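# Fold the towel in half on the table

## Task

Fold the towel once across its length so its two ends meet with edges about aligned and no extra creases. It must lie flat, entirely on the table and away from the basket, with no lumps or raised parts. Release it and pull the grippers away at the end, because a fold that stays only while the robot holds it does not count.

## Robot and tools

Robot: two arms, left_arm and right_arm. These are names only and do not mean sides of a camera image. Each has six joints and a parallel gripper. The fingers point along the gripper's +z axis and close along its y axis.

Frame: all reported positions share one scene frame in metres. The origin is at table-top height, midway between the arms and roughly 5 to 10 cm back from the table's near edge. +x runs out over the table, +z is up, and left_arm sits toward +y. end_effector_position is the point between the finger pads, about 1 cm short of the tips. Orientation is given as a wxyz quaternion. Printed hand positions get less reliable at long reach.

Row layout: one flat list of 14 numbers, each in [-1, 1]. The first 7 are left_arm and the last 7 are right_arm, even if only one arm moves. Within each arm the order is shoulder, elbow, wrist roll, wrist pitch, waist, wrist yaw, then gripper. Use this order and no other. The six joint entries are scaled offsets. A value of 1.0 equals 1.258 rad for the shoulder, 1.238 for the elbow, 2.022 for wrist roll, 2.073 for wrist pitch, 1.202 for the waist and 2.022 for wrist yaw. The gripper entry is absolute: +1 is fully open and -1 is closed.

Joint ranges in rad: waist -2.618 to 3.054, shoulder 0.000 to 3.142, elbow 0.000 to 3.142, wrist pitch -1.571 to 1.571, wrist yaw -1.571 to 1.571, wrist roll -2.094 to 2.094. The true ends may differ by up to 0.036 rad. If a request goes more than 0.036 rad beyond an end, outward from the start angles, that action is rejected for both arms. If the first action of a call is rejected, or any action is malformed, nothing in the call runs. A request past a real end stops at that end and may report "joint sent to its limit".

execute_actions(actions): actions is a list of up to 15 actions. Each action is a table of up to 15 rows. Each row lasts one control step (1/30 s), so one action lasts 0.5 s. If a table has fewer than 15 rows, its last row repeats until the 15 steps are done. The offsets in every row are counted from the joint angles at the start of that action, not from the previous row. For the first action of a call, they are counted from the last reported angles. An empty list just returns the current state and images.

move(target, speed, blocking): target is one 14-number row. Its offsets are counted from the Joint positions in the latest result that printed them. All joints travel along paths that finish together, so the hands trace curves. Each move lasts 0.5 to 10 s and is cut off after 10 s. speed is the peak rate in rad/s of whichever joint has farthest to go, from 0.01 to 2, default 0.5. Moves do not avoid obstacles or the other arm. With blocking=false you get a result after 0.5 s while the motion continues. Until the move ends, other moves and execute_actions are refused, so use wait or stop first. The extra "move:" line gives the ending (done, off_target, moving, held, fault), then limits=held or limits=none, then each arm's joint farthest from its target. Faster moves hit harder, and a target set beyond a contact presses harder.

wait(seconds): from 0 to 10. The arms keep their last command and any running move carries on. stop(): brakes a running move; the fingers keep going. zoom_image(camera, region): camera is one of cam_high, cam_low, cam_left_wrist or cam_right_wrist, each 504x504. region is [x0, y0, x1, y1] in pixels from the top-left corner, no more than 504 by 504. finished_scene(scene): give the integer number of the current scene. It cannot be undone, so call it only once the fold holds by itself with the grippers released and withdrawn.

Motion limits: each step's joint target may lead the measured angle by at most 0.202 rad for the waist, 0.258 for the shoulder, 0.238 for the elbow, 0.573 for wrist pitch, and 0.522 for wrist yaw and roll. Targets that would put the hand more than 70 mm from its measured position get scaled back. Large changes therefore need several actions, so send any unfinished remainder again. Friction can leave a joint up to about 0.031 rad short, and smaller commands may not move it at all.

Gripping: grip_measured uses the +1/-1 scale. The pads meet near -0.94, and each mm of object width adds about 0.0208. Each gripper has a fixed bias of up to ±0.02. The opening in metres runs from 0.093 (open) down to 0.000. To keep a grasp, keep sending the same closing number. Thin cloth receives less grip force.

Result contents: the state line for each arm. Then Joint positions (rad plus opening in metres), Joint velocities, Joint targets and joint torques. Calls that ran actions also list per-step readings, where HELD marks steps an arm was held back. "joint command not followed" means a clearance check altered some targets. FAULT and OVER-TEMPERATURE FAULT lines report stops. MOTOR HOT warns from 75 °C; at 90 °C the arm halts for 10 s; at 100 °C it goes limp and falls.

Avoid: dropping or knocking anything off the table, and clashing the arms together. Also avoid the bar and plate behind the bases, which may sit up to 3 cm above the table. Avoid hard pushes and fast impacts, and holding loads long enough to overheat. Brief outside tugs on held cloth can happen.

Each tool is called by a JSON object that holds its "name" and its "arguments".

## Session

{"name": "execute_actions", "arguments": {"actions": []}}

Scene clock: 0.00 s.
left_arm: end_effector_position=(+0.1502, -0.1760, +0.0564) grip_measured=+0.985 end_effector_quat_wxyz=(+0.285, +0.361, +0.879, -0.127) | right_arm: end_effector_position=(+0.2825, -0.3659, +0.0550) grip_measured=+0.986 end_effector_quat_wxyz=(+0.247, +0.154, +0.956, -0.036)
Joint names: [shoulder, elbow, wrist roll, wrist pitch, waist, wrist yaw]
Joint positions: left_arm=[ 2.264  1.673 -0.528 -0.477 -1.38  -0.336  0.092] | right_arm=[ 1.212  0.564  0.255 -0.411 -0.01   0.173  0.093]
Joint velocities: left_arm=[-0.017  0.002 -0.051 -0.037 -0.027 -0.081 -0.001] | right_arm=[-0.012 -0.002 -0.051 -0.007 -0.007 -0.051 -0.002]
Joint torques (N m, as the arm reports them, + toward a larger angle): no reading
Motor temperatures (°C, as the motors report them): left_arm=[24 26 27 28 29 27] | right_arm=[26 25 28 28 29 27]
Joint targets: left_arm=[2.264 1.673 -0.528 -0.477 -1.380 -0.336] | right_arm=[1.212 0.564 0.255 -0.411 -0.010 0.173]

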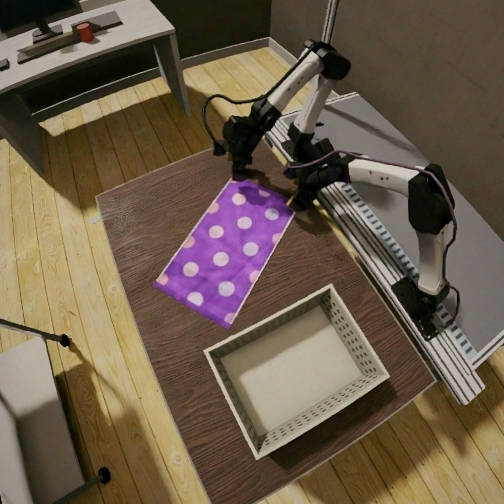

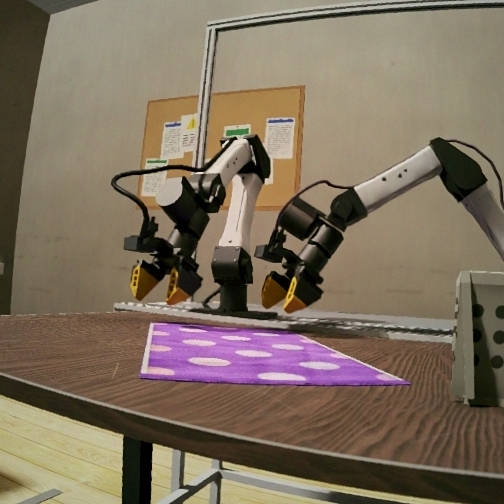

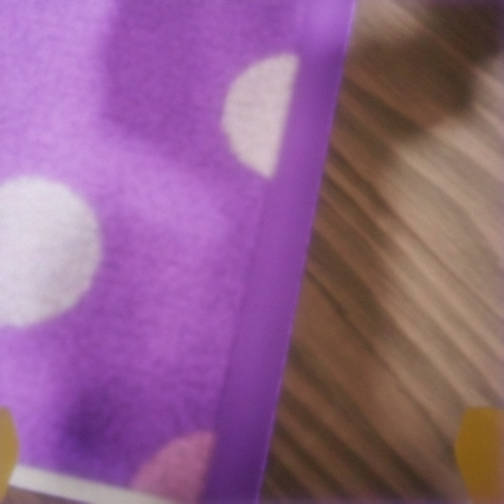

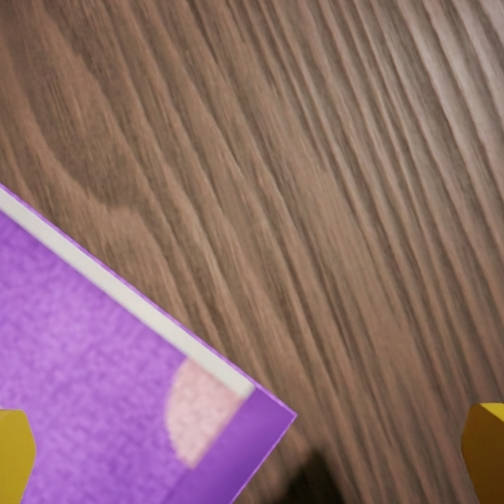

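{"name": "zoom_image", "arguments": {"camera": "cam_high", "region": [130, 110, 370, 350]}}

{"name": "zoom_image", "arguments": {"camera": "cam_low", "region": [100, 220, 440, 420]}}

Region (130, 110, 370, 350) of cam_high's 504x504 image, scaled by 2.100, with more detail than that image has.

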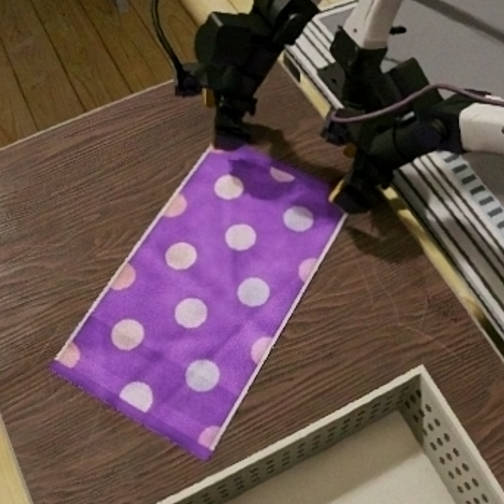

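Region (100, 220, 440, 420) of cam_low's 504x504 image, scaled by 1.482, with more detail than that image has; it fills the top 296 rows of this view, and the rest is white.

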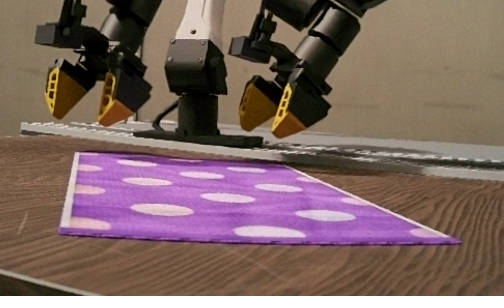

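{"name": "move", "arguments": {"target": [0.044,-0.06,0,0.063,0,0,1,0.067,-0.1,0,0.1,0,0,1], "speed": 0.3}}

Scene clock: 121.40 s.
left_arm: end_effector_position=(+0.1508, -0.1788, +0.0292) grip_measured=+0.985 end_effector_quat_wxyz=(+0.290, +0.358, +0.877, -0.134) | right_arm: end_effector_position=(+0.2801, -0.3647, +0.0230) grip_measured=+0.986 end_effector_quat_wxyz=(+0.250, +0.155, +0.955, -0.036)
Joint names: [shoulder, elbow, wrist roll, wrist pitch, waist, wrist yaw]
Joint positions: left_arm=[ 2.303  1.613 -0.528 -0.361 -1.38  -0.336  0.092] | right_arm=[ 1.283  0.46   0.255 -0.227 -0.01   0.173  0.093]
Joint velocities: left_arm=[ 0.012 -0.002 -0.051  0.022 -0.007  0.095  0.   ] | right_arm=[-0.002 -0.017 -0.037  0.022  0.002 -0.022 -0.   ]
Joint torques (N m, as the arm reports them, + toward a larger angle): left_arm=[-14.43   7.32   0.05   1.67   0.18  -0.25] | right_arm=[-3.24  4.86 -0.04  1.51 -0.19  0.23]
Motor temperatures (°C, as the motors report them): left_arm=[48 34 27 33 29 27] | right_arm=[28 32 28 32 29 27]
Joint targets: left_arm=[2.320 1.599 -0.528 -0.346 -1.380 -0.336] | right_arm=[1.296 0.440 0.255 -0.204 -0.010 0.173]
move: off_target (right_arm); limits=none; left_arm: farthest joint: the shoulder, 0.017 radians from its target (0.055 radians at the start); right_arm: farthest joint: the wrist pitch, 0.024 radians from its target (0.207 radians at the start)
camera_calibration (this result's frames):
cam_left_wrist: T_world_to_cam=[[-0.709237, -0.703702, 0.0422545, -0.0236255], [-0.693382, 0.685503, -0.222052, 0.274992], [0.127293, -0.186786, -0.974119, 0.0547097], [0, 0, 0, 1]] pos_world=[0.166954, -0.194914, 0.115354]
cam_right_wrist: T_world_to_cam=[[-0.324532, -0.94562, -0.0219345, -0.254677], [-0.940248, 0.325041, -0.1014, 0.428381], [0.103016, -0.0122837, -0.994604, 0.0686521], [0, 0, 0, 1]] pos_world=[0.313061, -0.379226, 0.106133]

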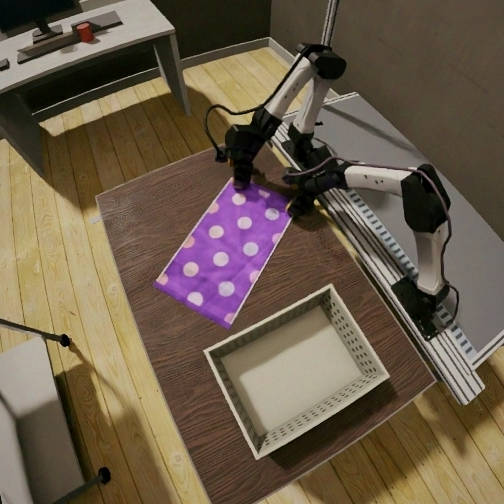

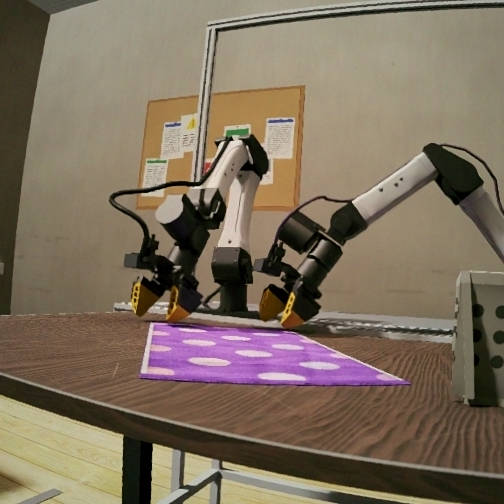

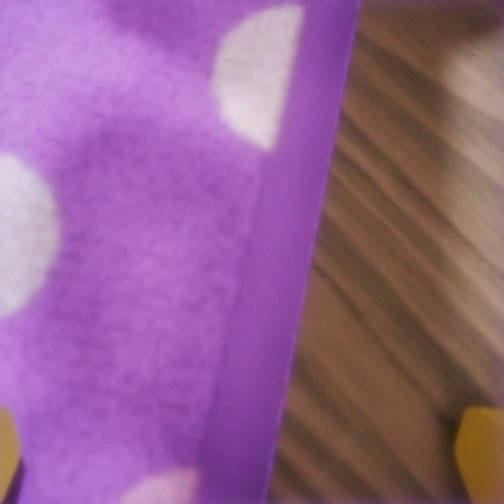

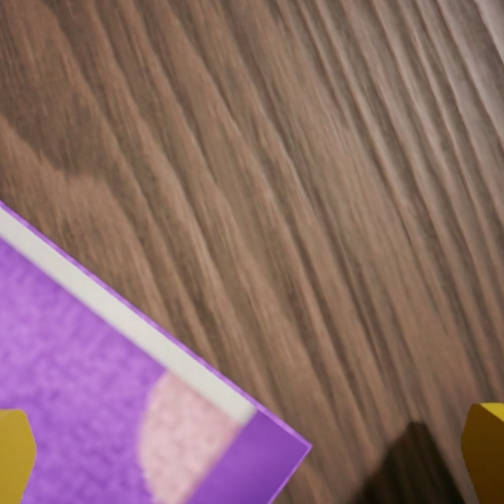

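{"name": "move", "arguments": {"target": [0.032,-0.035,0,0.03,0,0,1,0.035,-0.045,0,0.04,0,0,1], "speed": 0.2}}

Scene clock: 130.07 s.
left_arm: end_effector_position=(+0.1518, -0.1802, +0.0198) grip_measured=+0.985 end_effector_quat_wxyz=(+0.295, +0.357, +0.876, -0.138) | right_arm: end_effector_position=(+0.2820, -0.3645, +0.0165) grip_measured=+0.986 end_effector_quat_wxyz=(+0.259, +0.156, +0.953, -0.035)
Joint names: [shoulder, elbow, wrist roll, wrist pitch, waist, wrist yaw]
Joint positions: left_arm=[ 2.317  1.589 -0.526 -0.308 -1.38  -0.34   0.092] | right_arm=[ 1.304  0.432  0.256 -0.16  -0.01   0.173  0.093]
Joint velocities: left_arm=[-0.007 -0.012 -0.007 -0.051  0.002  0.022 -0.001] | right_arm=[ 0.002 -0.002 -0.037 -0.037 -0.002 -0.007 -0.001]
Joint torques (N m, as the arm reports them, + toward a larger angle): left_arm=[-13.73   6.63   0.04   1.59   0.12  -0.2 ] | right_arm=[-2.37  4.13 -0.05  1.47 -0.19  0.23]
Motor temperatures (°C, as the motors report them): left_arm=[47 34 27 33 29 27] | right_arm=[27 32 28 32 29 27]
Joint targets: left_arm=[2.343 1.570 -0.528 -0.299 -1.380 -0.336] | right_arm=[1.328 0.404 0.255 -0.144 -0.010 0.173]
move: off_target (left_arm, right_arm); limits=none; left_arm: farthest joint: the shoulder, 0.026 radians from its target (0.041 radians at the start); right_arm: farthest joint: the elbow, 0.028 radians from its target (0.055 radians at the start)
camera_calibration (this result's frames):
cam_left_wrist: T_world_to_cam=[[-0.708673, -0.704017, 0.0462864, -0.0237423], [-0.692656, 0.681758, -0.235443, 0.274079], [0.1342, -0.198913, -0.970785, 0.0419472], [0, 0, 0, 1]] pos_world=[0.167388, -0.195227, 0.106351]
cam_right_wrist: T_world_to_cam=[[-0.325637, -0.945077, -0.0281085, -0.253404], [-0.937725, 0.326621, -0.118279, 0.429546], [0.120964, -0.0121579, -0.992582, 0.0569836], [0, 0, 0, 1]] pos_world=[0.313386, -0.379093, 0.100244]

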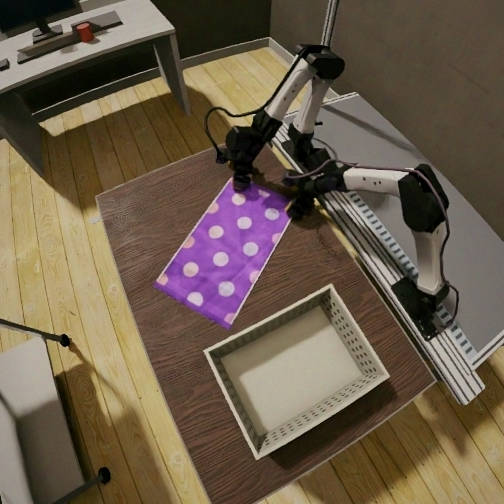

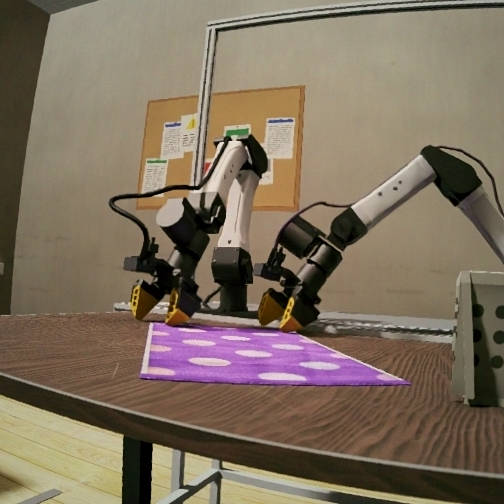

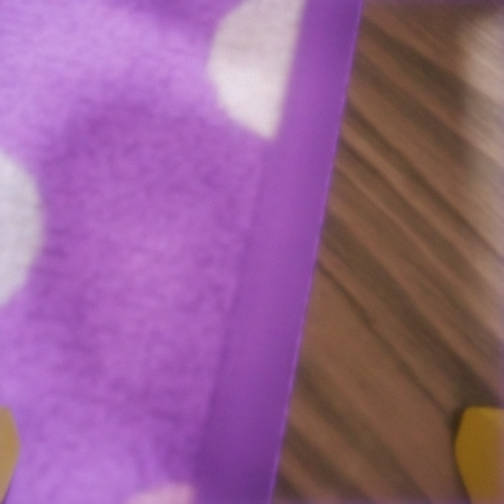

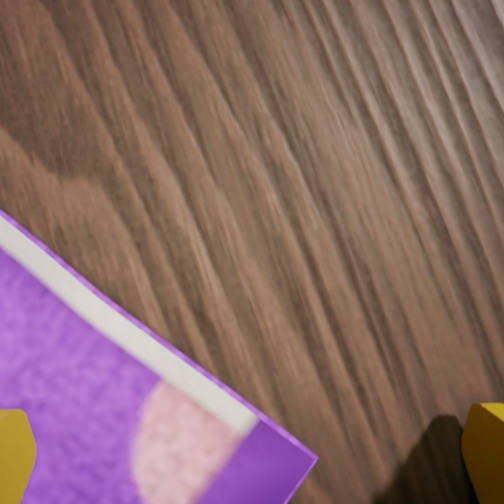

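{"name": "move", "arguments": {"target": [0.042,-0.016,0,0,0,0,1,0.035,-0.042,0,0,0,0,1], "speed": 0.15}}

Scene clock: 141.43 s.
left_arm: end_effector_position=(+0.1532, -0.1802, +0.0180) grip_measured=+0.985 end_effector_quat_wxyz=(+0.298, +0.355, +0.876, -0.135) | right_arm: end_effector_position=(+0.2817, -0.3646, +0.0154) grip_measured=+0.986 end_effector_quat_wxyz=(+0.257, +0.156, +0.953, -0.035)
Joint names: [shoulder, elbow, wrist roll, wrist pitch, waist, wrist yaw]
Joint positions: left_arm=[ 2.323  1.589 -0.526 -0.303 -1.38  -0.35   0.092] | right_arm=[ 1.31   0.432  0.257 -0.159 -0.01   0.173  0.093]
Joint velocities: left_arm=[-0.012 -0.017 -0.022 -0.022 -0.017  0.051 -0.002] | right_arm=[ 0.002 -0.002 -0.051 -0.022  0.002 -0.007  0.001]
Joint torques (N m, as the arm reports them, + toward a larger angle): left_arm=[-11.87   6.64   0.05   1.46   0.19  -0.16] | right_arm=[-1.05  2.28 -0.04  1.3  -0.18  0.22]
Motor temperatures (°C, as the motors report them): left_arm=[47 33 27 34 29 27] | right_arm=[27 31 28 33 29 27]
Joint targets: left_arm=[2.370 1.569 -0.526 -0.308 -1.380 -0.340] | right_arm=[1.348 0.380 0.257 -0.161 -0.010 0.173]
move: off_target (left_arm, right_arm); limits=none; left_arm: farthest joint: the shoulder, 0.047 radians from its target (0.053 radians at the start); right_arm: farthest joint: the elbow, 0.052 radians from its target (0.052 radians at the start)
camera_calibration (this result's frames):
cam_left_wrist: T_world_to_cam=[[-0.705461, -0.707617, 0.0400425, -0.0236358], [-0.694271, 0.678586, -0.239811, 0.274419], [0.142522, -0.196977, -0.969994, 0.0390231], [0, 0, 0, 1]] pos_world=[0.168286, -0.195255, 0.104607]
cam_right_wrist: T_world_to_cam=[[-0.326273, -0.944905, -0.0264686, -0.253383], [-0.937981, 0.3271, -0.114877, 0.429382], [0.117206, -0.0126541, -0.993027, 0.0567447], [0, 0, 0, 1]] pos_world=[0.313429, -0.379155, 0.0989684]

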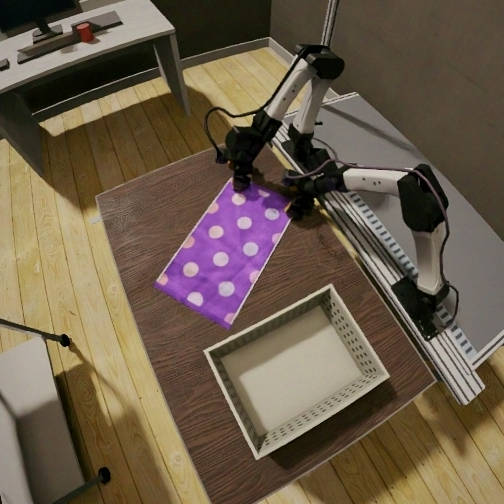

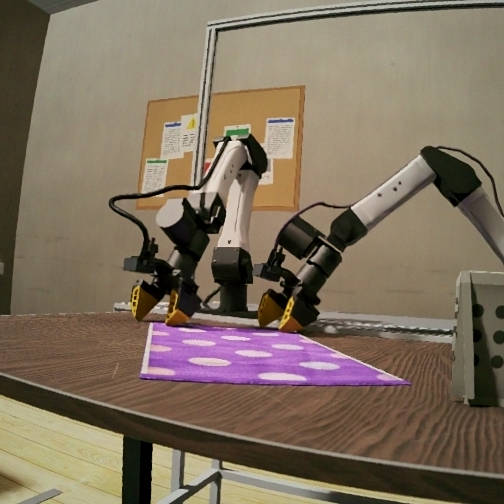

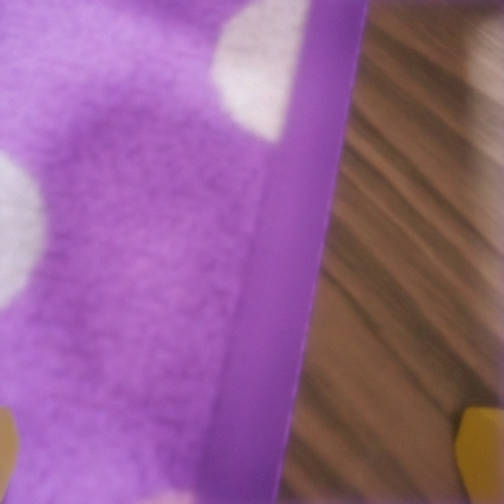

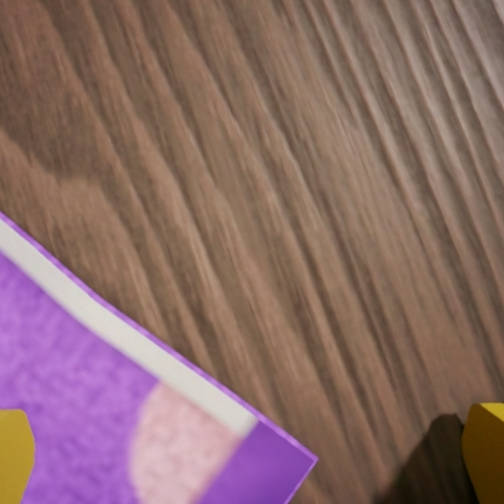

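Both in contact. Close while holding pressure.

{"name": "move", "arguments": {"target": [0.03,-0.012,0,0,0,0,-1,0.025,-0.03,0,0,0,0,-1], "speed": 0.1}}

Scene clock: 155.27 s.
left_arm: end_effector_position=(+0.1545, -0.1810, +0.0187) grip_measured=-1.000 end_effector_quat_wxyz=(+0.302, +0.353, +0.875, -0.136) | right_arm: end_effector_position=(+0.2840, -0.3632, +0.0164) grip_measured=-0.999 end_effector_quat_wxyz=(+0.262, +0.155, +0.952, -0.030)
Joint names: [shoulder, elbow, wrist roll, wrist pitch, waist, wrist yaw]
Joint positions: left_arm=[ 2.323  1.589 -0.526 -0.296 -1.38  -0.355  0.   ] | right_arm=[ 1.31   0.432  0.257 -0.149 -0.01   0.165  0.   ]
Joint velocities: left_arm=[-0.022  0.012 -0.022 -0.081 -0.007  0.037  0.   ] | right_arm=[-0.007  0.007 -0.007 -0.081  0.007  0.007  0.   ]
Joint torques (N m, as the arm reports them, + toward a larger angle): left_arm=[-12.75   7.17   0.05   1.46   0.17  -0.19] | right_arm=[-1.69  3.4  -0.04  1.23 -0.18  0.33]
Motor temperatures (°C, as the motors report them): left_arm=[45 33 27 34 29 27] | right_arm=[27 30 28 33 29 27]
Joint targets: left_arm=[2.360 1.574 -0.526 -0.303 -1.380 -0.350] | right_arm=[1.341 0.395 0.257 -0.159 -0.010 0.173]
move: off_target (left_arm, right_arm); limits=none; left_arm: farthest joint: the shoulder, 0.037 radians from its target (0.038 radians at the start); right_arm: farthest joint: the elbow, 0.037 radians from its target (0.037 radians at the start)
camera_calibration (this result's frames):
cam_left_wrist: T_world_to_cam=[[-0.703196, -0.709898, 0.0394887, -0.0240758], [-0.69527, 0.674966, -0.247023, 0.27562], [0.148708, -0.201161, -0.968205, 0.03763], [0, 0, 0, 1]] pos_world=[0.169104, -0.195556, 0.105469]
cam_right_wrist: T_world_to_cam=[[-0.322207, -0.945947, -0.0369782, -0.252655], [-0.938016, 0.324288, -0.122329, 0.430308], [0.127708, -0.00472918, -0.9918, 0.0574163], [0, 0, 0, 1]] pos_world=[0.314896, -0.37827, 0.100242]

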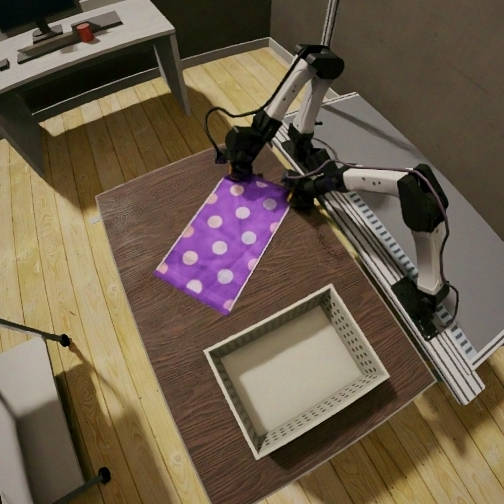

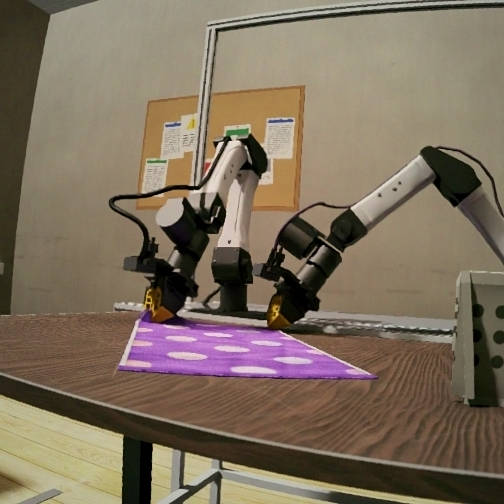

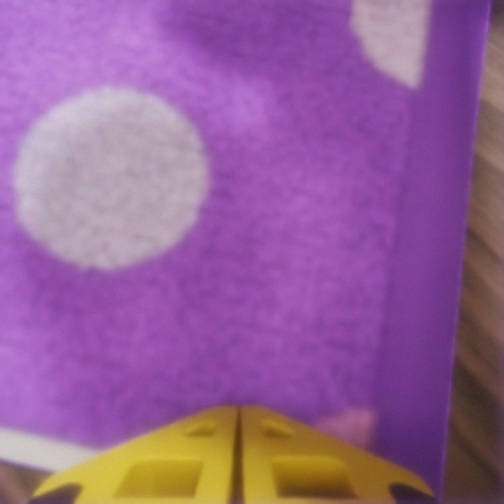

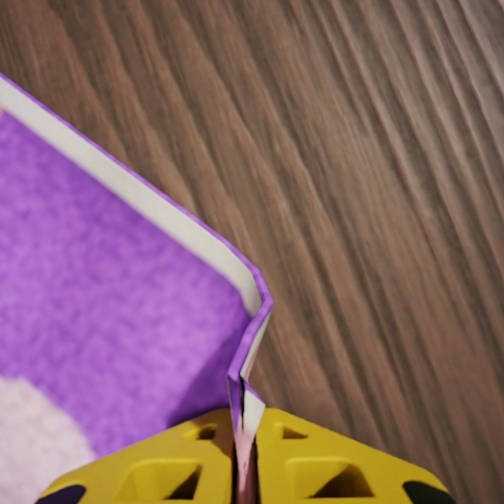

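{"name": "move", "arguments": {"target": [-0.06,0.07,0,-0.1,0,0,-1,-0.08,0.12,0,-0.18,0,0,-1], "speed": 0.25}}

Scene clock: 162.70 s.
left_arm: end_effector_position=(+0.1523, -0.1687, +0.0580) grip_measured=-1.000 end_effector_quat_wxyz=(+0.288, +0.361, +0.880, -0.113) | right_arm: end_effector_position=(+0.2574, -0.3634, +0.0377) grip_measured=-0.999 end_effector_quat_wxyz=(+0.188, +0.150, +0.970, -0.040)
Joint names: [shoulder, elbow, wrist roll, wrist pitch, waist, wrist yaw]
Joint positions: left_arm=[ 2.251  1.662 -0.526 -0.498 -1.38  -0.356  0.   ] | right_arm=[ 1.23   0.554  0.257 -0.504 -0.01   0.163  0.   ]
Joint velocities: left_arm=[ 0.002 -0.007 -0.022 -0.037  0.002  0.037  0.   ] | right_arm=[-0.002  0.002  0.007  0.007  0.017  0.007  0.   ]
Joint torques (N m, as the arm reports them, + toward a larger angle): left_arm=[-15.94  10.24   0.04   1.38   0.18  -0.25] | right_arm=[-5.97  8.55 -0.04  0.91 -0.2   0.24]
Motor temperatures (°C, as the motors report them): left_arm=[45 33 27 34 29 27] | right_arm=[27 30 28 32 29 27]
Joint targets: left_arm=[2.248 1.676 -0.526 -0.504 -1.380 -0.355] | right_arm=[1.209 0.580 0.257 -0.522 -0.010 0.164]
move: off_target (right_arm); limits=none; left_arm: farthest joint: the elbow, 0.013 radians from its target (0.087 radians at the start); right_arm: farthest joint: the elbow, 0.027 radians from its target (0.149 radians at the start)
camera_calibration (this result's frames):
cam_left_wrist: T_world_to_cam=[[-0.702738, -0.711416, 0.00682731, -0.016863], [-0.697557, 0.687097, -0.203255, 0.275401], [0.139908, -0.147597, -0.979102, 0.089422], [0, 0, 0, 1]] pos_world=[0.167747, -0.188025, 0.143645]
cam_right_wrist: T_world_to_cam=[[-0.318524, -0.947866, 0.00957848, -0.264068], [-0.947561, 0.318665, 0.0240933, 0.402929], [-0.0258895, -0.00140192, -0.999664, 0.12292], [0, 0, 0, 1]] pos_world=[0.30087, -0.378529, 0.1157]

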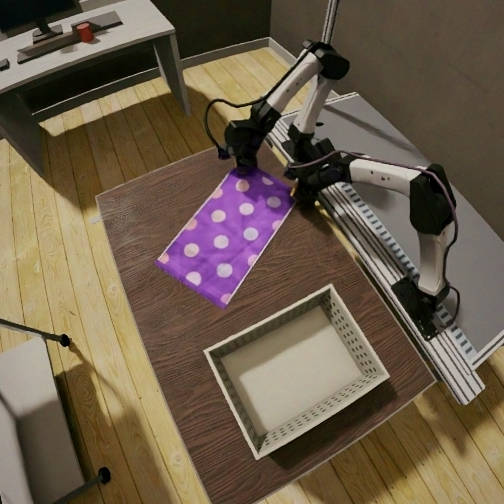

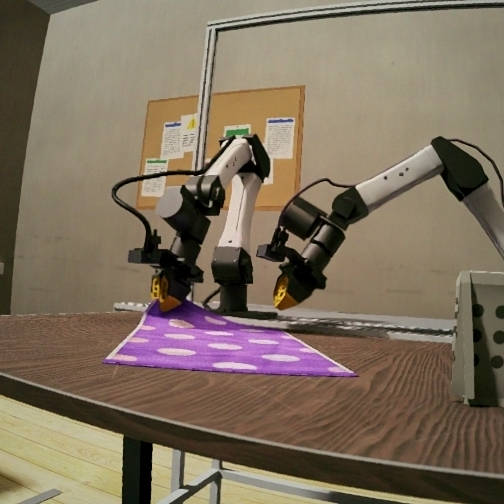

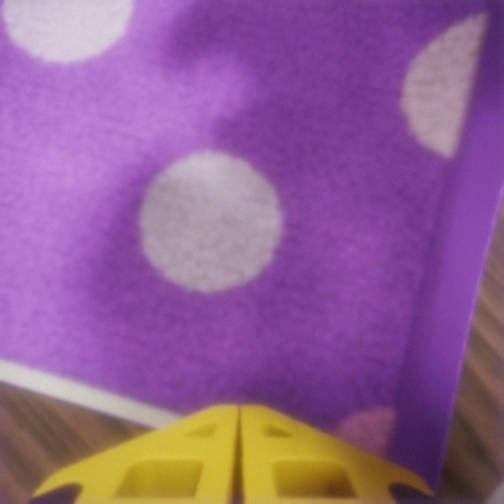

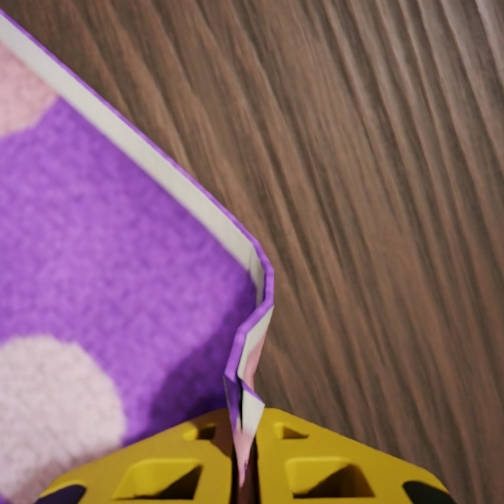

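{"name": "move", "arguments": {"target": [0.08,0.137,0,-0.034,-0.068,0,1,0,0,0,0,0,0,-1], "speed": 0.3}}

Scene clock: 177.40 s.
left_arm: end_effector_position=(+0.1137, -0.2025, +0.0650) grip_measured=+0.982 end_effector_quat_wxyz=(+0.288, +0.393, +0.864, -0.129) | right_arm: end_effector_position=(+0.2572, -0.3634, +0.0376) grip_measured=-0.999 end_effector_quat_wxyz=(+0.187, +0.150, +0.970, -0.040)
Joint names: [shoulder, elbow, wrist roll, wrist pitch, waist, wrist yaw]
Joint positions: left_arm=[ 2.33   1.818 -0.526 -0.561 -1.458 -0.356  0.092] | right_arm=[ 1.23   0.554  0.257 -0.505 -0.01   0.163  0.   ]
Joint velocities: left_arm=[ 0.017  0.012 -0.081 -0.022 -0.002 -0.022 -0.001] | right_arm=[ 0.007 -0.002 -0.051 -0.11  -0.002 -0.007  0.   ]
Joint torques (N m, as the arm reports them, + toward a larger angle): left_arm=[-14.64  10.52   0.04   1.41  -0.1   -0.25] | right_arm=[-4.09  6.54 -0.04  1.09 -0.2   0.23]
Motor temperatures (°C, as the motors report them): left_arm=[48 35 27 34 29 27] | right_arm=[28 32 28 32 29 27]
Joint targets: left_arm=[2.352 1.832 -0.526 -0.568 -1.462 -0.356] | right_arm=[1.230 0.554 0.257 -0.504 -0.010 0.163]
move: off_target (left_arm); limits=none; left_arm: farthest joint: the shoulder, 0.022 radians from its target (0.101 radians at the start); right_arm: farthest joint: the wrist pitch, 0.001 radians from its target (0.001 radians at the start)
camera_calibration (this result's frames):
cam_left_wrist: T_world_to_cam=[[-0.756443, -0.653966, 0.0110877, -0.0506043], [-0.640515, 0.737239, -0.214988, 0.277492], [0.13242, -0.169728, -0.976554, 0.0929589], [0, 0, 0, 1]] pos_world=[0.127149, -0.221894, 0.150998]
cam_right_wrist: T_world_to_cam=[[-0.31849, -0.947875, 0.00981198, -0.264138], [-0.947551, 0.318638, 0.0248188, 0.402728], [-0.0266516, -0.00139281, -0.999644, 0.123049], [0, 0, 0, 1]] pos_world=[0.300759, -0.378523, 0.115601]

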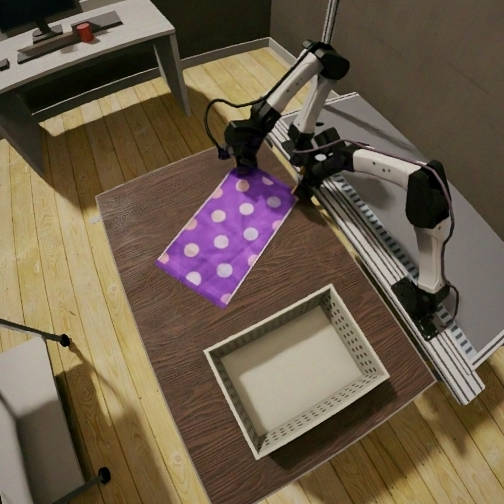

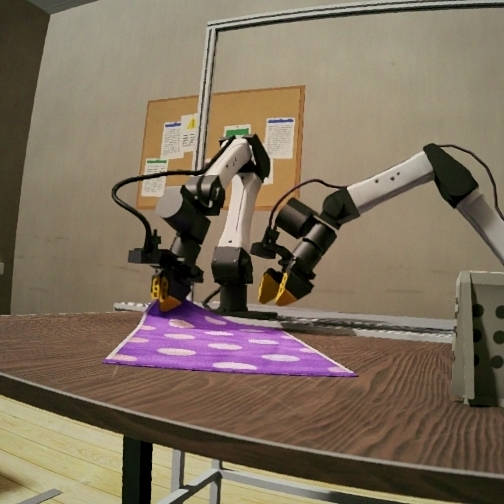

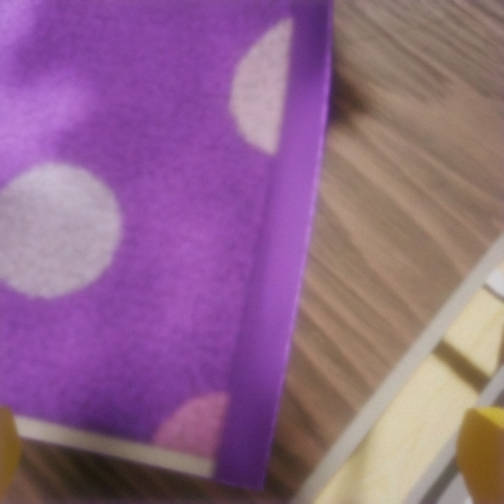

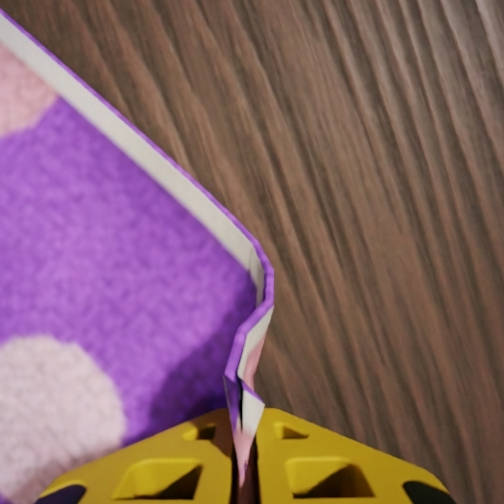

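{"name": "move", "arguments": {"target": [0.05,-0.1,0,0.08,0,0,0.1,0,0,0,0,0,0,-1], "speed": 0.25}}

Scene clock: 188.70 s.
left_arm: end_effector_position=(+0.1138, -0.1994, +0.0208) grip_measured=+0.102 end_effector_quat_wxyz=(+0.288, +0.393, +0.864, -0.128) | right_arm: end_effector_position=(+0.2572, -0.3634, +0.0376) grip_measured=-0.999 end_effector_quat_wxyz=(+0.187, +0.150, +0.970, -0.040)
Joint names: [shoulder, elbow, wrist roll, wrist pitch, waist, wrist yaw]
Joint positions: left_arm=[ 2.374  1.71  -0.526 -0.411 -1.458 -0.356  0.05 ] | right_arm=[ 1.23   0.554  0.257 -0.505 -0.01   0.163  0.   ]
Joint velocities: left_arm=[ 0.002  0.012 -0.022 -0.007 -0.007  0.051  0.001] | right_arm=[-0.012 -0.017 -0.037 -0.007  0.002 -0.007  0.   ]
Joint torques (N m, as the arm reports them, + toward a larger angle): left_arm=[-14.85   7.14   0.05   1.61   0.22  -0.25] | right_arm=[-4.09  6.55 -0.04  1.08 -0.19  0.23]
Motor temperatures (°C, as the motors report them): left_arm=[48 35 27 34 29 27] | right_arm=[28 33 28 32 29 27]
Joint targets: left_arm=[2.393 1.694 -0.526 -0.396 -1.458 -0.356] | right_arm=[1.230 0.554 0.257 -0.505 -0.010 0.163]
move: done; limits=none; left_arm: farthest joint: the shoulder, 0.019 radians from its target (0.063 radians at the start); right_arm: farthest joint: the waist, 0.000 radians from its target (0.000 radians at the start)
camera_calibration (this result's frames):
cam_left_wrist: T_world_to_cam=[[-0.756189, -0.654276, 0.0101133, -0.0481217], [-0.640683, 0.737159, -0.214758, 0.26583], [0.133056, -0.168877, -0.976615, 0.0503401], [0, 0, 0, 1]] pos_world=[0.127225, -0.218942, 0.106739]
cam_right_wrist: T_world_to_cam=[[-0.31849, -0.947875, 0.00981198, -0.264138], [-0.947551, 0.318638, 0.0248188, 0.402728], [-0.0266516, -0.00139281, -0.999644, 0.123049], [0, 0, 0, 1]] pos_world=[0.300759, -0.378523, 0.115601]

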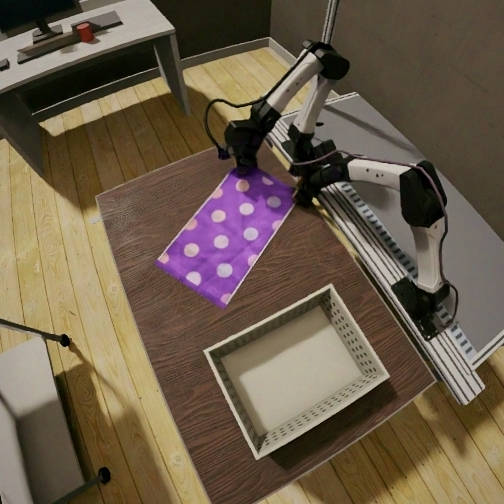

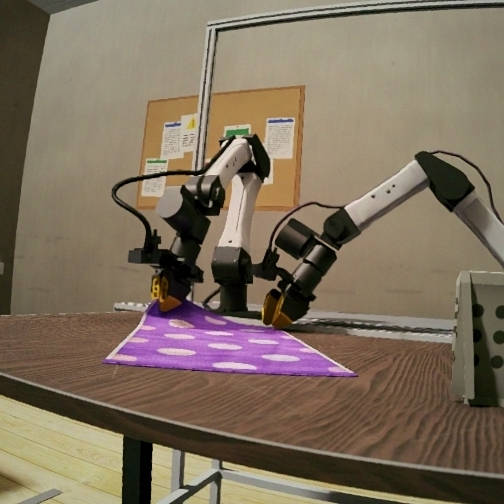

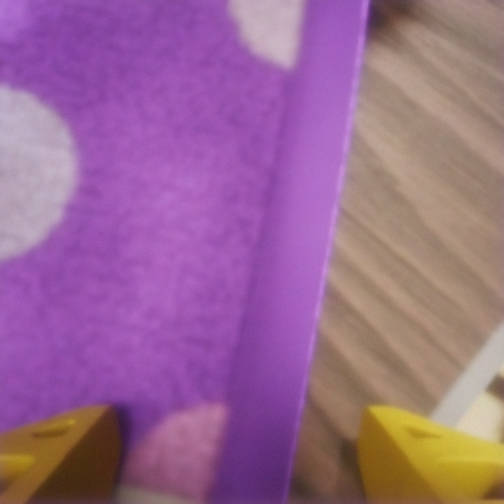

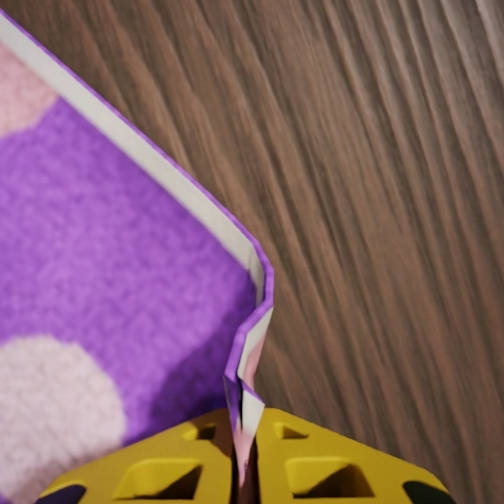

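{"name": "move", "arguments": {"target": [0.07,0.065,0,0,0,0,0.1,0,0,0,0,0,0,-1], "speed": 0.15}}

{"name": "move", "arguments": {"target": [0.035,0,0,0,0,0,-1,0,0,0,0,0,0,-1], "speed": 0.1}}

Scene clock: 200.13 s.
left_arm: end_effector_position=(+0.1163, -0.2141, +0.0188) grip_measured=+0.102 end_effector_quat_wxyz=(+0.295, +0.390, +0.862, -0.134) | right_arm: end_effector_position=(+0.2572, -0.3634, +0.0376) grip_measured=-0.999 end_effector_quat_wxyz=(+0.187, +0.150, +0.970, -0.040)
Joint names: [shoulder, elbow, wrist roll, wrist pitch, waist, wrist yaw]
Joint positions: left_arm=[ 2.425  1.781 -0.526 -0.413 -1.458 -0.363  0.05 ] | right_arm=[ 1.23   0.554  0.257 -0.505 -0.01   0.163  0.   ]
Joint velocities: left_arm=[-0.017  0.007  0.007 -0.037 -0.012 -0.037  0.001] | right_arm=[-0.012 -0.007 -0.022 -0.022  0.007 -0.007  0.   ]
Joint torques (N m, as the arm reports them, + toward a larger angle): left_arm=[-13.67   9.72   0.05   1.5    0.21  -0.2 ] | right_arm=[-4.09  6.56 -0.04  1.08 -0.2   0.23]
Motor temperatures (°C, as the motors report them): left_arm=[49 35 27 34 29 27] | right_arm=[28 33 28 32 29 27]
Joint targets: left_arm=[2.462 1.790 -0.526 -0.410 -1.458 -0.356] | right_arm=[1.230 0.554 0.257 -0.505 -0.010 0.163]
move: off_target (left_arm); limits=none; left_arm: farthest joint: the shoulder, 0.037 radians from its target (0.088 radians at the start); right_arm: farthest joint: the waist, 0.000 radians from its target (0.000 radians at the start)
camera_calibration (this result's frames):
cam_left_wrist: T_world_to_cam=[[-0.75401, -0.656661, 0.0162876, -0.0567343], [-0.641547, 0.73088, -0.232878, 0.276882], [0.141017, -0.186041, -0.97237, 0.0409132], [0, 0, 0, 1]] pos_world=[0.129085, -0.232011, 0.105186]
cam_right_wrist: T_world_to_cam=[[-0.31849, -0.947875, 0.00981198, -0.264138], [-0.947551, 0.318638, 0.0248188, 0.402728], [-0.0266516, -0.00139281, -0.999644, 0.123049], [0, 0, 0, 1]] pos_world=[0.300759, -0.378523, 0.115601]

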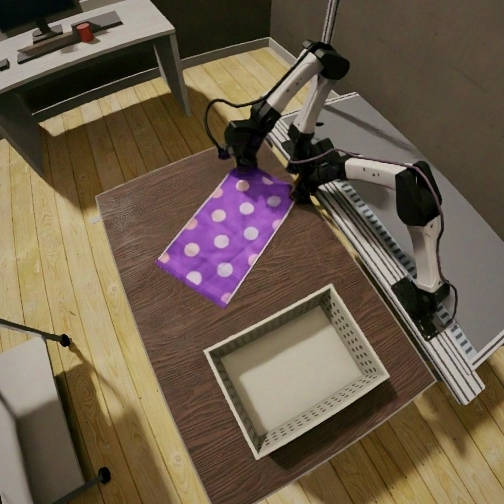

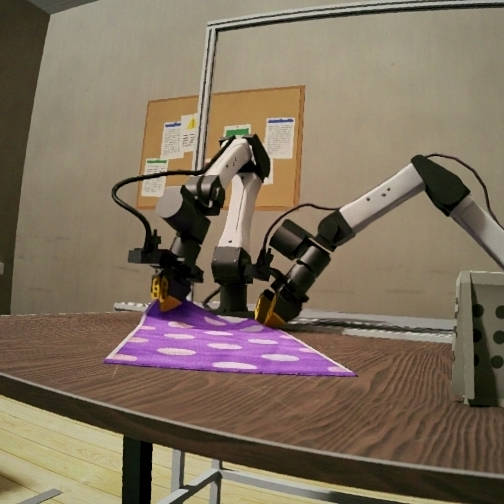

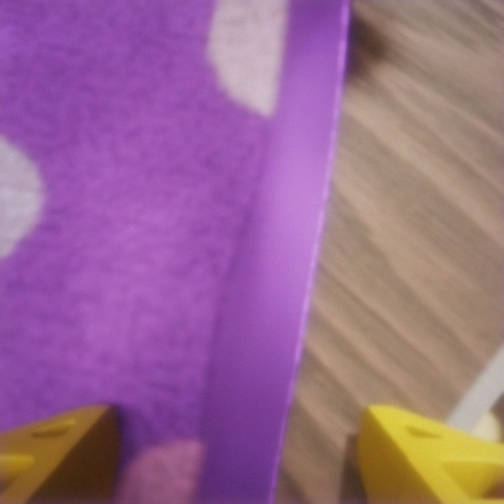

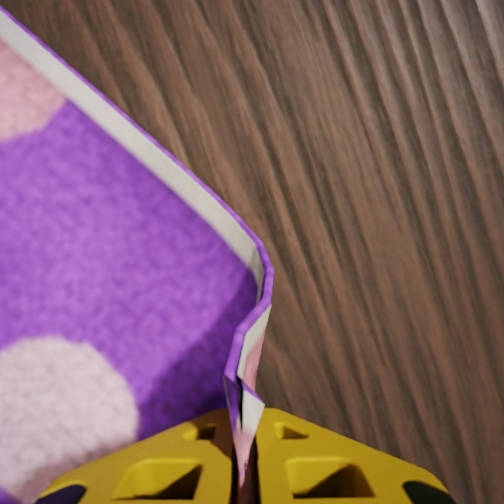

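Scene clock: 200.83 s.
left_arm: end_effector_position=(+0.1181, -0.2144, +0.0191) grip_measured=-1.000 end_effector_quat_wxyz=(+0.300, +0.387, +0.862, -0.132) | right_arm: end_effector_position=(+0.2572, -0.3634, +0.0376) grip_measured=-0.999 end_effector_quat_wxyz=(+0.187, +0.150, +0.970, -0.040)
Joint names: [shoulder, elbow, wrist roll, wrist pitch, waist, wrist yaw]
Joint positions: left_arm=[ 2.426  1.781 -0.526 -0.408 -1.458 -0.375  0.   ] | right_arm=[ 1.23   0.554  0.257 -0.505 -0.01   0.163  0.   ]
Joint velocities: left_arm=[-0.002  0.007 -0.007  0.037 -0.007  0.066  0.   ] | right_arm=[ 0.022  0.012 -0.051 -0.022 -0.007  0.051  0.   ]
Joint torques (N m, as the arm reports them, + toward a larger angle): left_arm=[-13.32   8.8    0.04   1.43   0.16  -0.14] | right_arm=[-4.09  6.55 -0.04  1.08 -0.2   0.23]
Motor temperatures (°C, as the motors report them): left_arm=[49 35 27 34 29 27] | right_arm=[28 33 28 32 29 27]
Joint targets: left_arm=[2.469 1.781 -0.526 -0.413 -1.458 -0.363] | right_arm=[1.230 0.554 0.257 -0.505 -0.010 0.163]
move: off_target (left_arm); limits=none; left_arm: farthest joint: the shoulder, 0.043 radians from its target (0.044 radians at the start); right_arm: farthest joint: the waist, 0.000 radians from its target (0.000 radians at the start)
camera_calibration (this result's frames):
cam_left_wrist: T_world_to_cam=[[-0.750143, -0.661192, 0.0104883, -0.0568616], [-0.643609, 0.726369, -0.241155, 0.277779], [0.151831, -0.187651, -0.97043, 0.0393039], [0, 0, 0, 1]] pos_world=[0.130159, -0.231991, 0.105726]
cam_right_wrist: T_world_to_cam=[[-0.31849, -0.947875, 0.00981198, -0.264138], [-0.947551, 0.318638, 0.0248188, 0.402728], [-0.0266516, -0.00139281, -0.999644, 0.123049], [0, 0, 0, 1]] pos_world=[0.300759, -0.378523, 0.115601]

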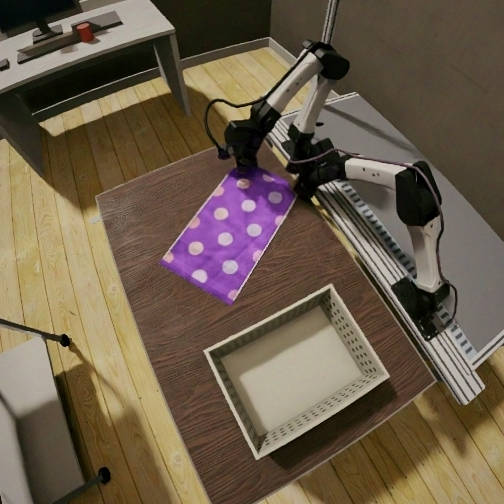

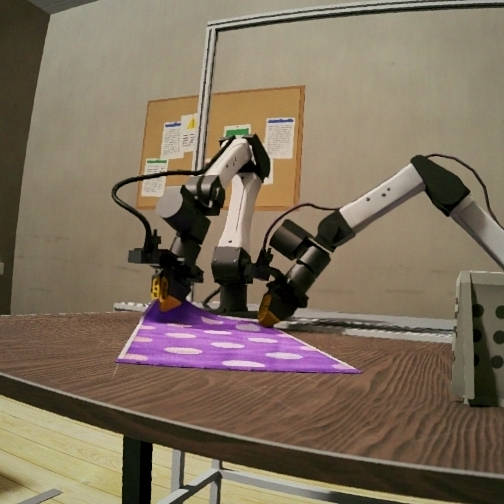

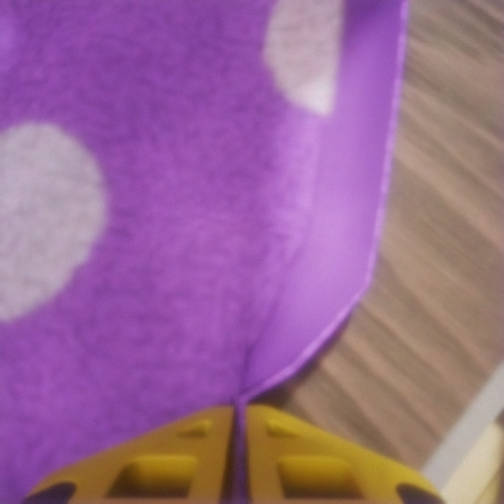

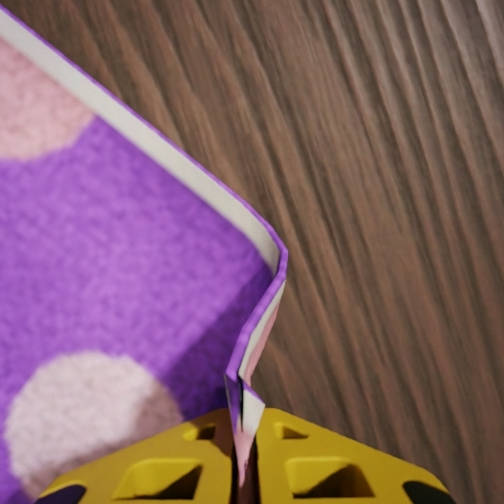

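{"name": "move", "arguments": {"target": [-0.25,0.145,0.235,-0.237,0.437,0.094,-1,0.441,0.832,0.1,-0.19,0.205,-0.04,-1], "speed": 0.35}}

Scene clock: 274.50 s.
left_arm: end_effector_position=(+0.3345, -0.0641, +0.1814) grip_measured=-1.000 end_effector_quat_wxyz=(+0.287, +0.388, +0.873, -0.065) | right_arm: end_effector_position=(+0.4341, -0.2543, +0.1648) grip_measured=-0.999 end_effector_quat_wxyz=(+0.214, +0.125, +0.967, +0.057)
Joint names: [shoulder, elbow, wrist roll, wrist pitch, waist, wrist yaw]
Joint positions: left_arm=[ 2.113  1.951 -0.059 -0.875 -0.935 -0.189  0.   ] | right_arm=[ 1.774  1.554  0.453 -0.89   0.225  0.076  0.   ]
Joint velocities: left_arm=[ 0.017 -0.002 -0.037 -0.022 -0.012  0.022  0.   ] | right_arm=[ 0.007 -0.007  0.007  0.022  0.012  0.022  0.   ]
Joint torques (N m, as the arm reports them, + toward a larger angle): left_arm=[-14.94  10.33   0.12   1.3    0.39  -0.09] | right_arm=[-9.28  9.43  0.02  1.14  0.85  0.27]
Motor temperatures (°C, as the motors report them): left_arm=[49 36 27 35 29 27] | right_arm=[28 34 28 32 29 27]
Joint targets: left_arm=[2.112 1.961 -0.051 -0.899 -0.933 -0.185] | right_arm=[1.785 1.584 0.459 -0.898 0.236 0.083]
move: off_target (left_arm, right_arm); limits=none; left_arm: farthest joint: the wrist pitch, 0.024 radians from its target (0.492 radians at the start); right_arm: farthest joint: the elbow, 0.030 radians from its target (1.030 radians at the start)
camera_calibration (this result's frames):
cam_left_wrist: T_world_to_cam=[[-0.719086, -0.688586, -0.0936183, 0.209928], [-0.671469, 0.723188, -0.161645, 0.341725], [0.17901, -0.0533748, -0.982398, 0.193796], [0, 0, 0, 1]] pos_world=[0.345723, -0.0922339, 0.265276]
cam_right_wrist: T_world_to_cam=[[-0.228894, -0.95749, -0.17556, -0.116448], [-0.972339, 0.233502, -0.00577542, 0.526515], [0.0465235, 0.169382, -0.984452, 0.264236], [0, 0, 0, 1]] pos_world=[0.473003, -0.279197, 0.242725]

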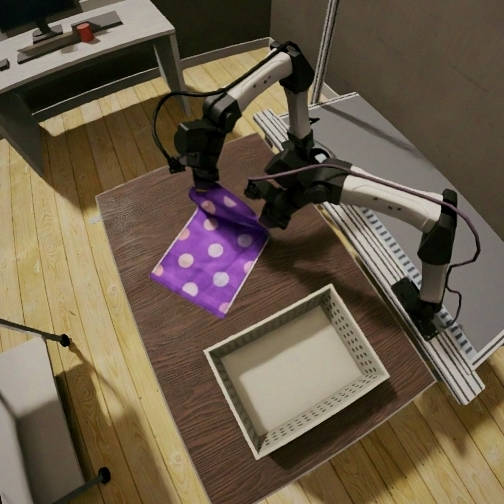

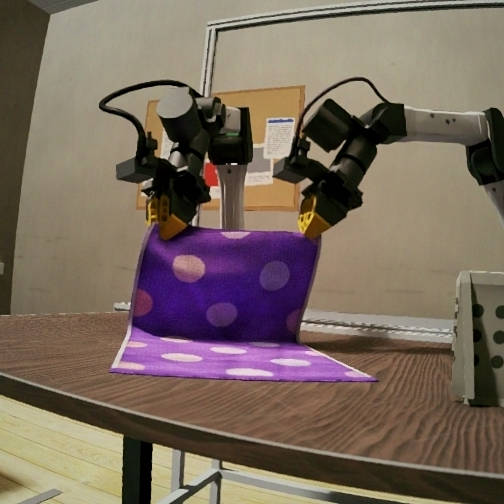

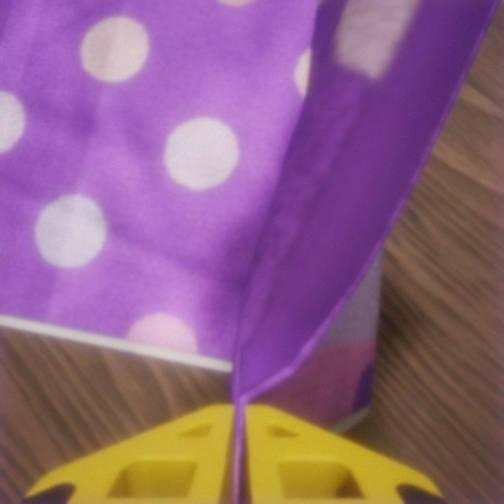

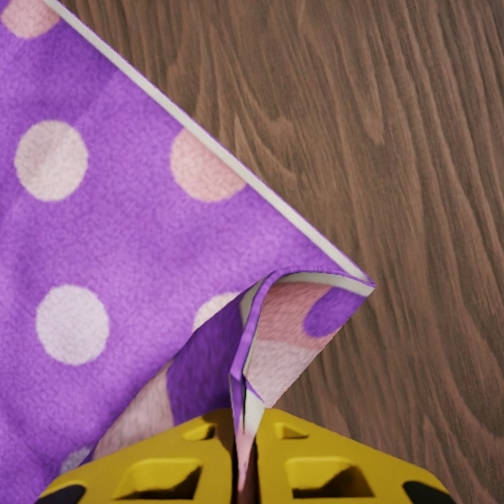

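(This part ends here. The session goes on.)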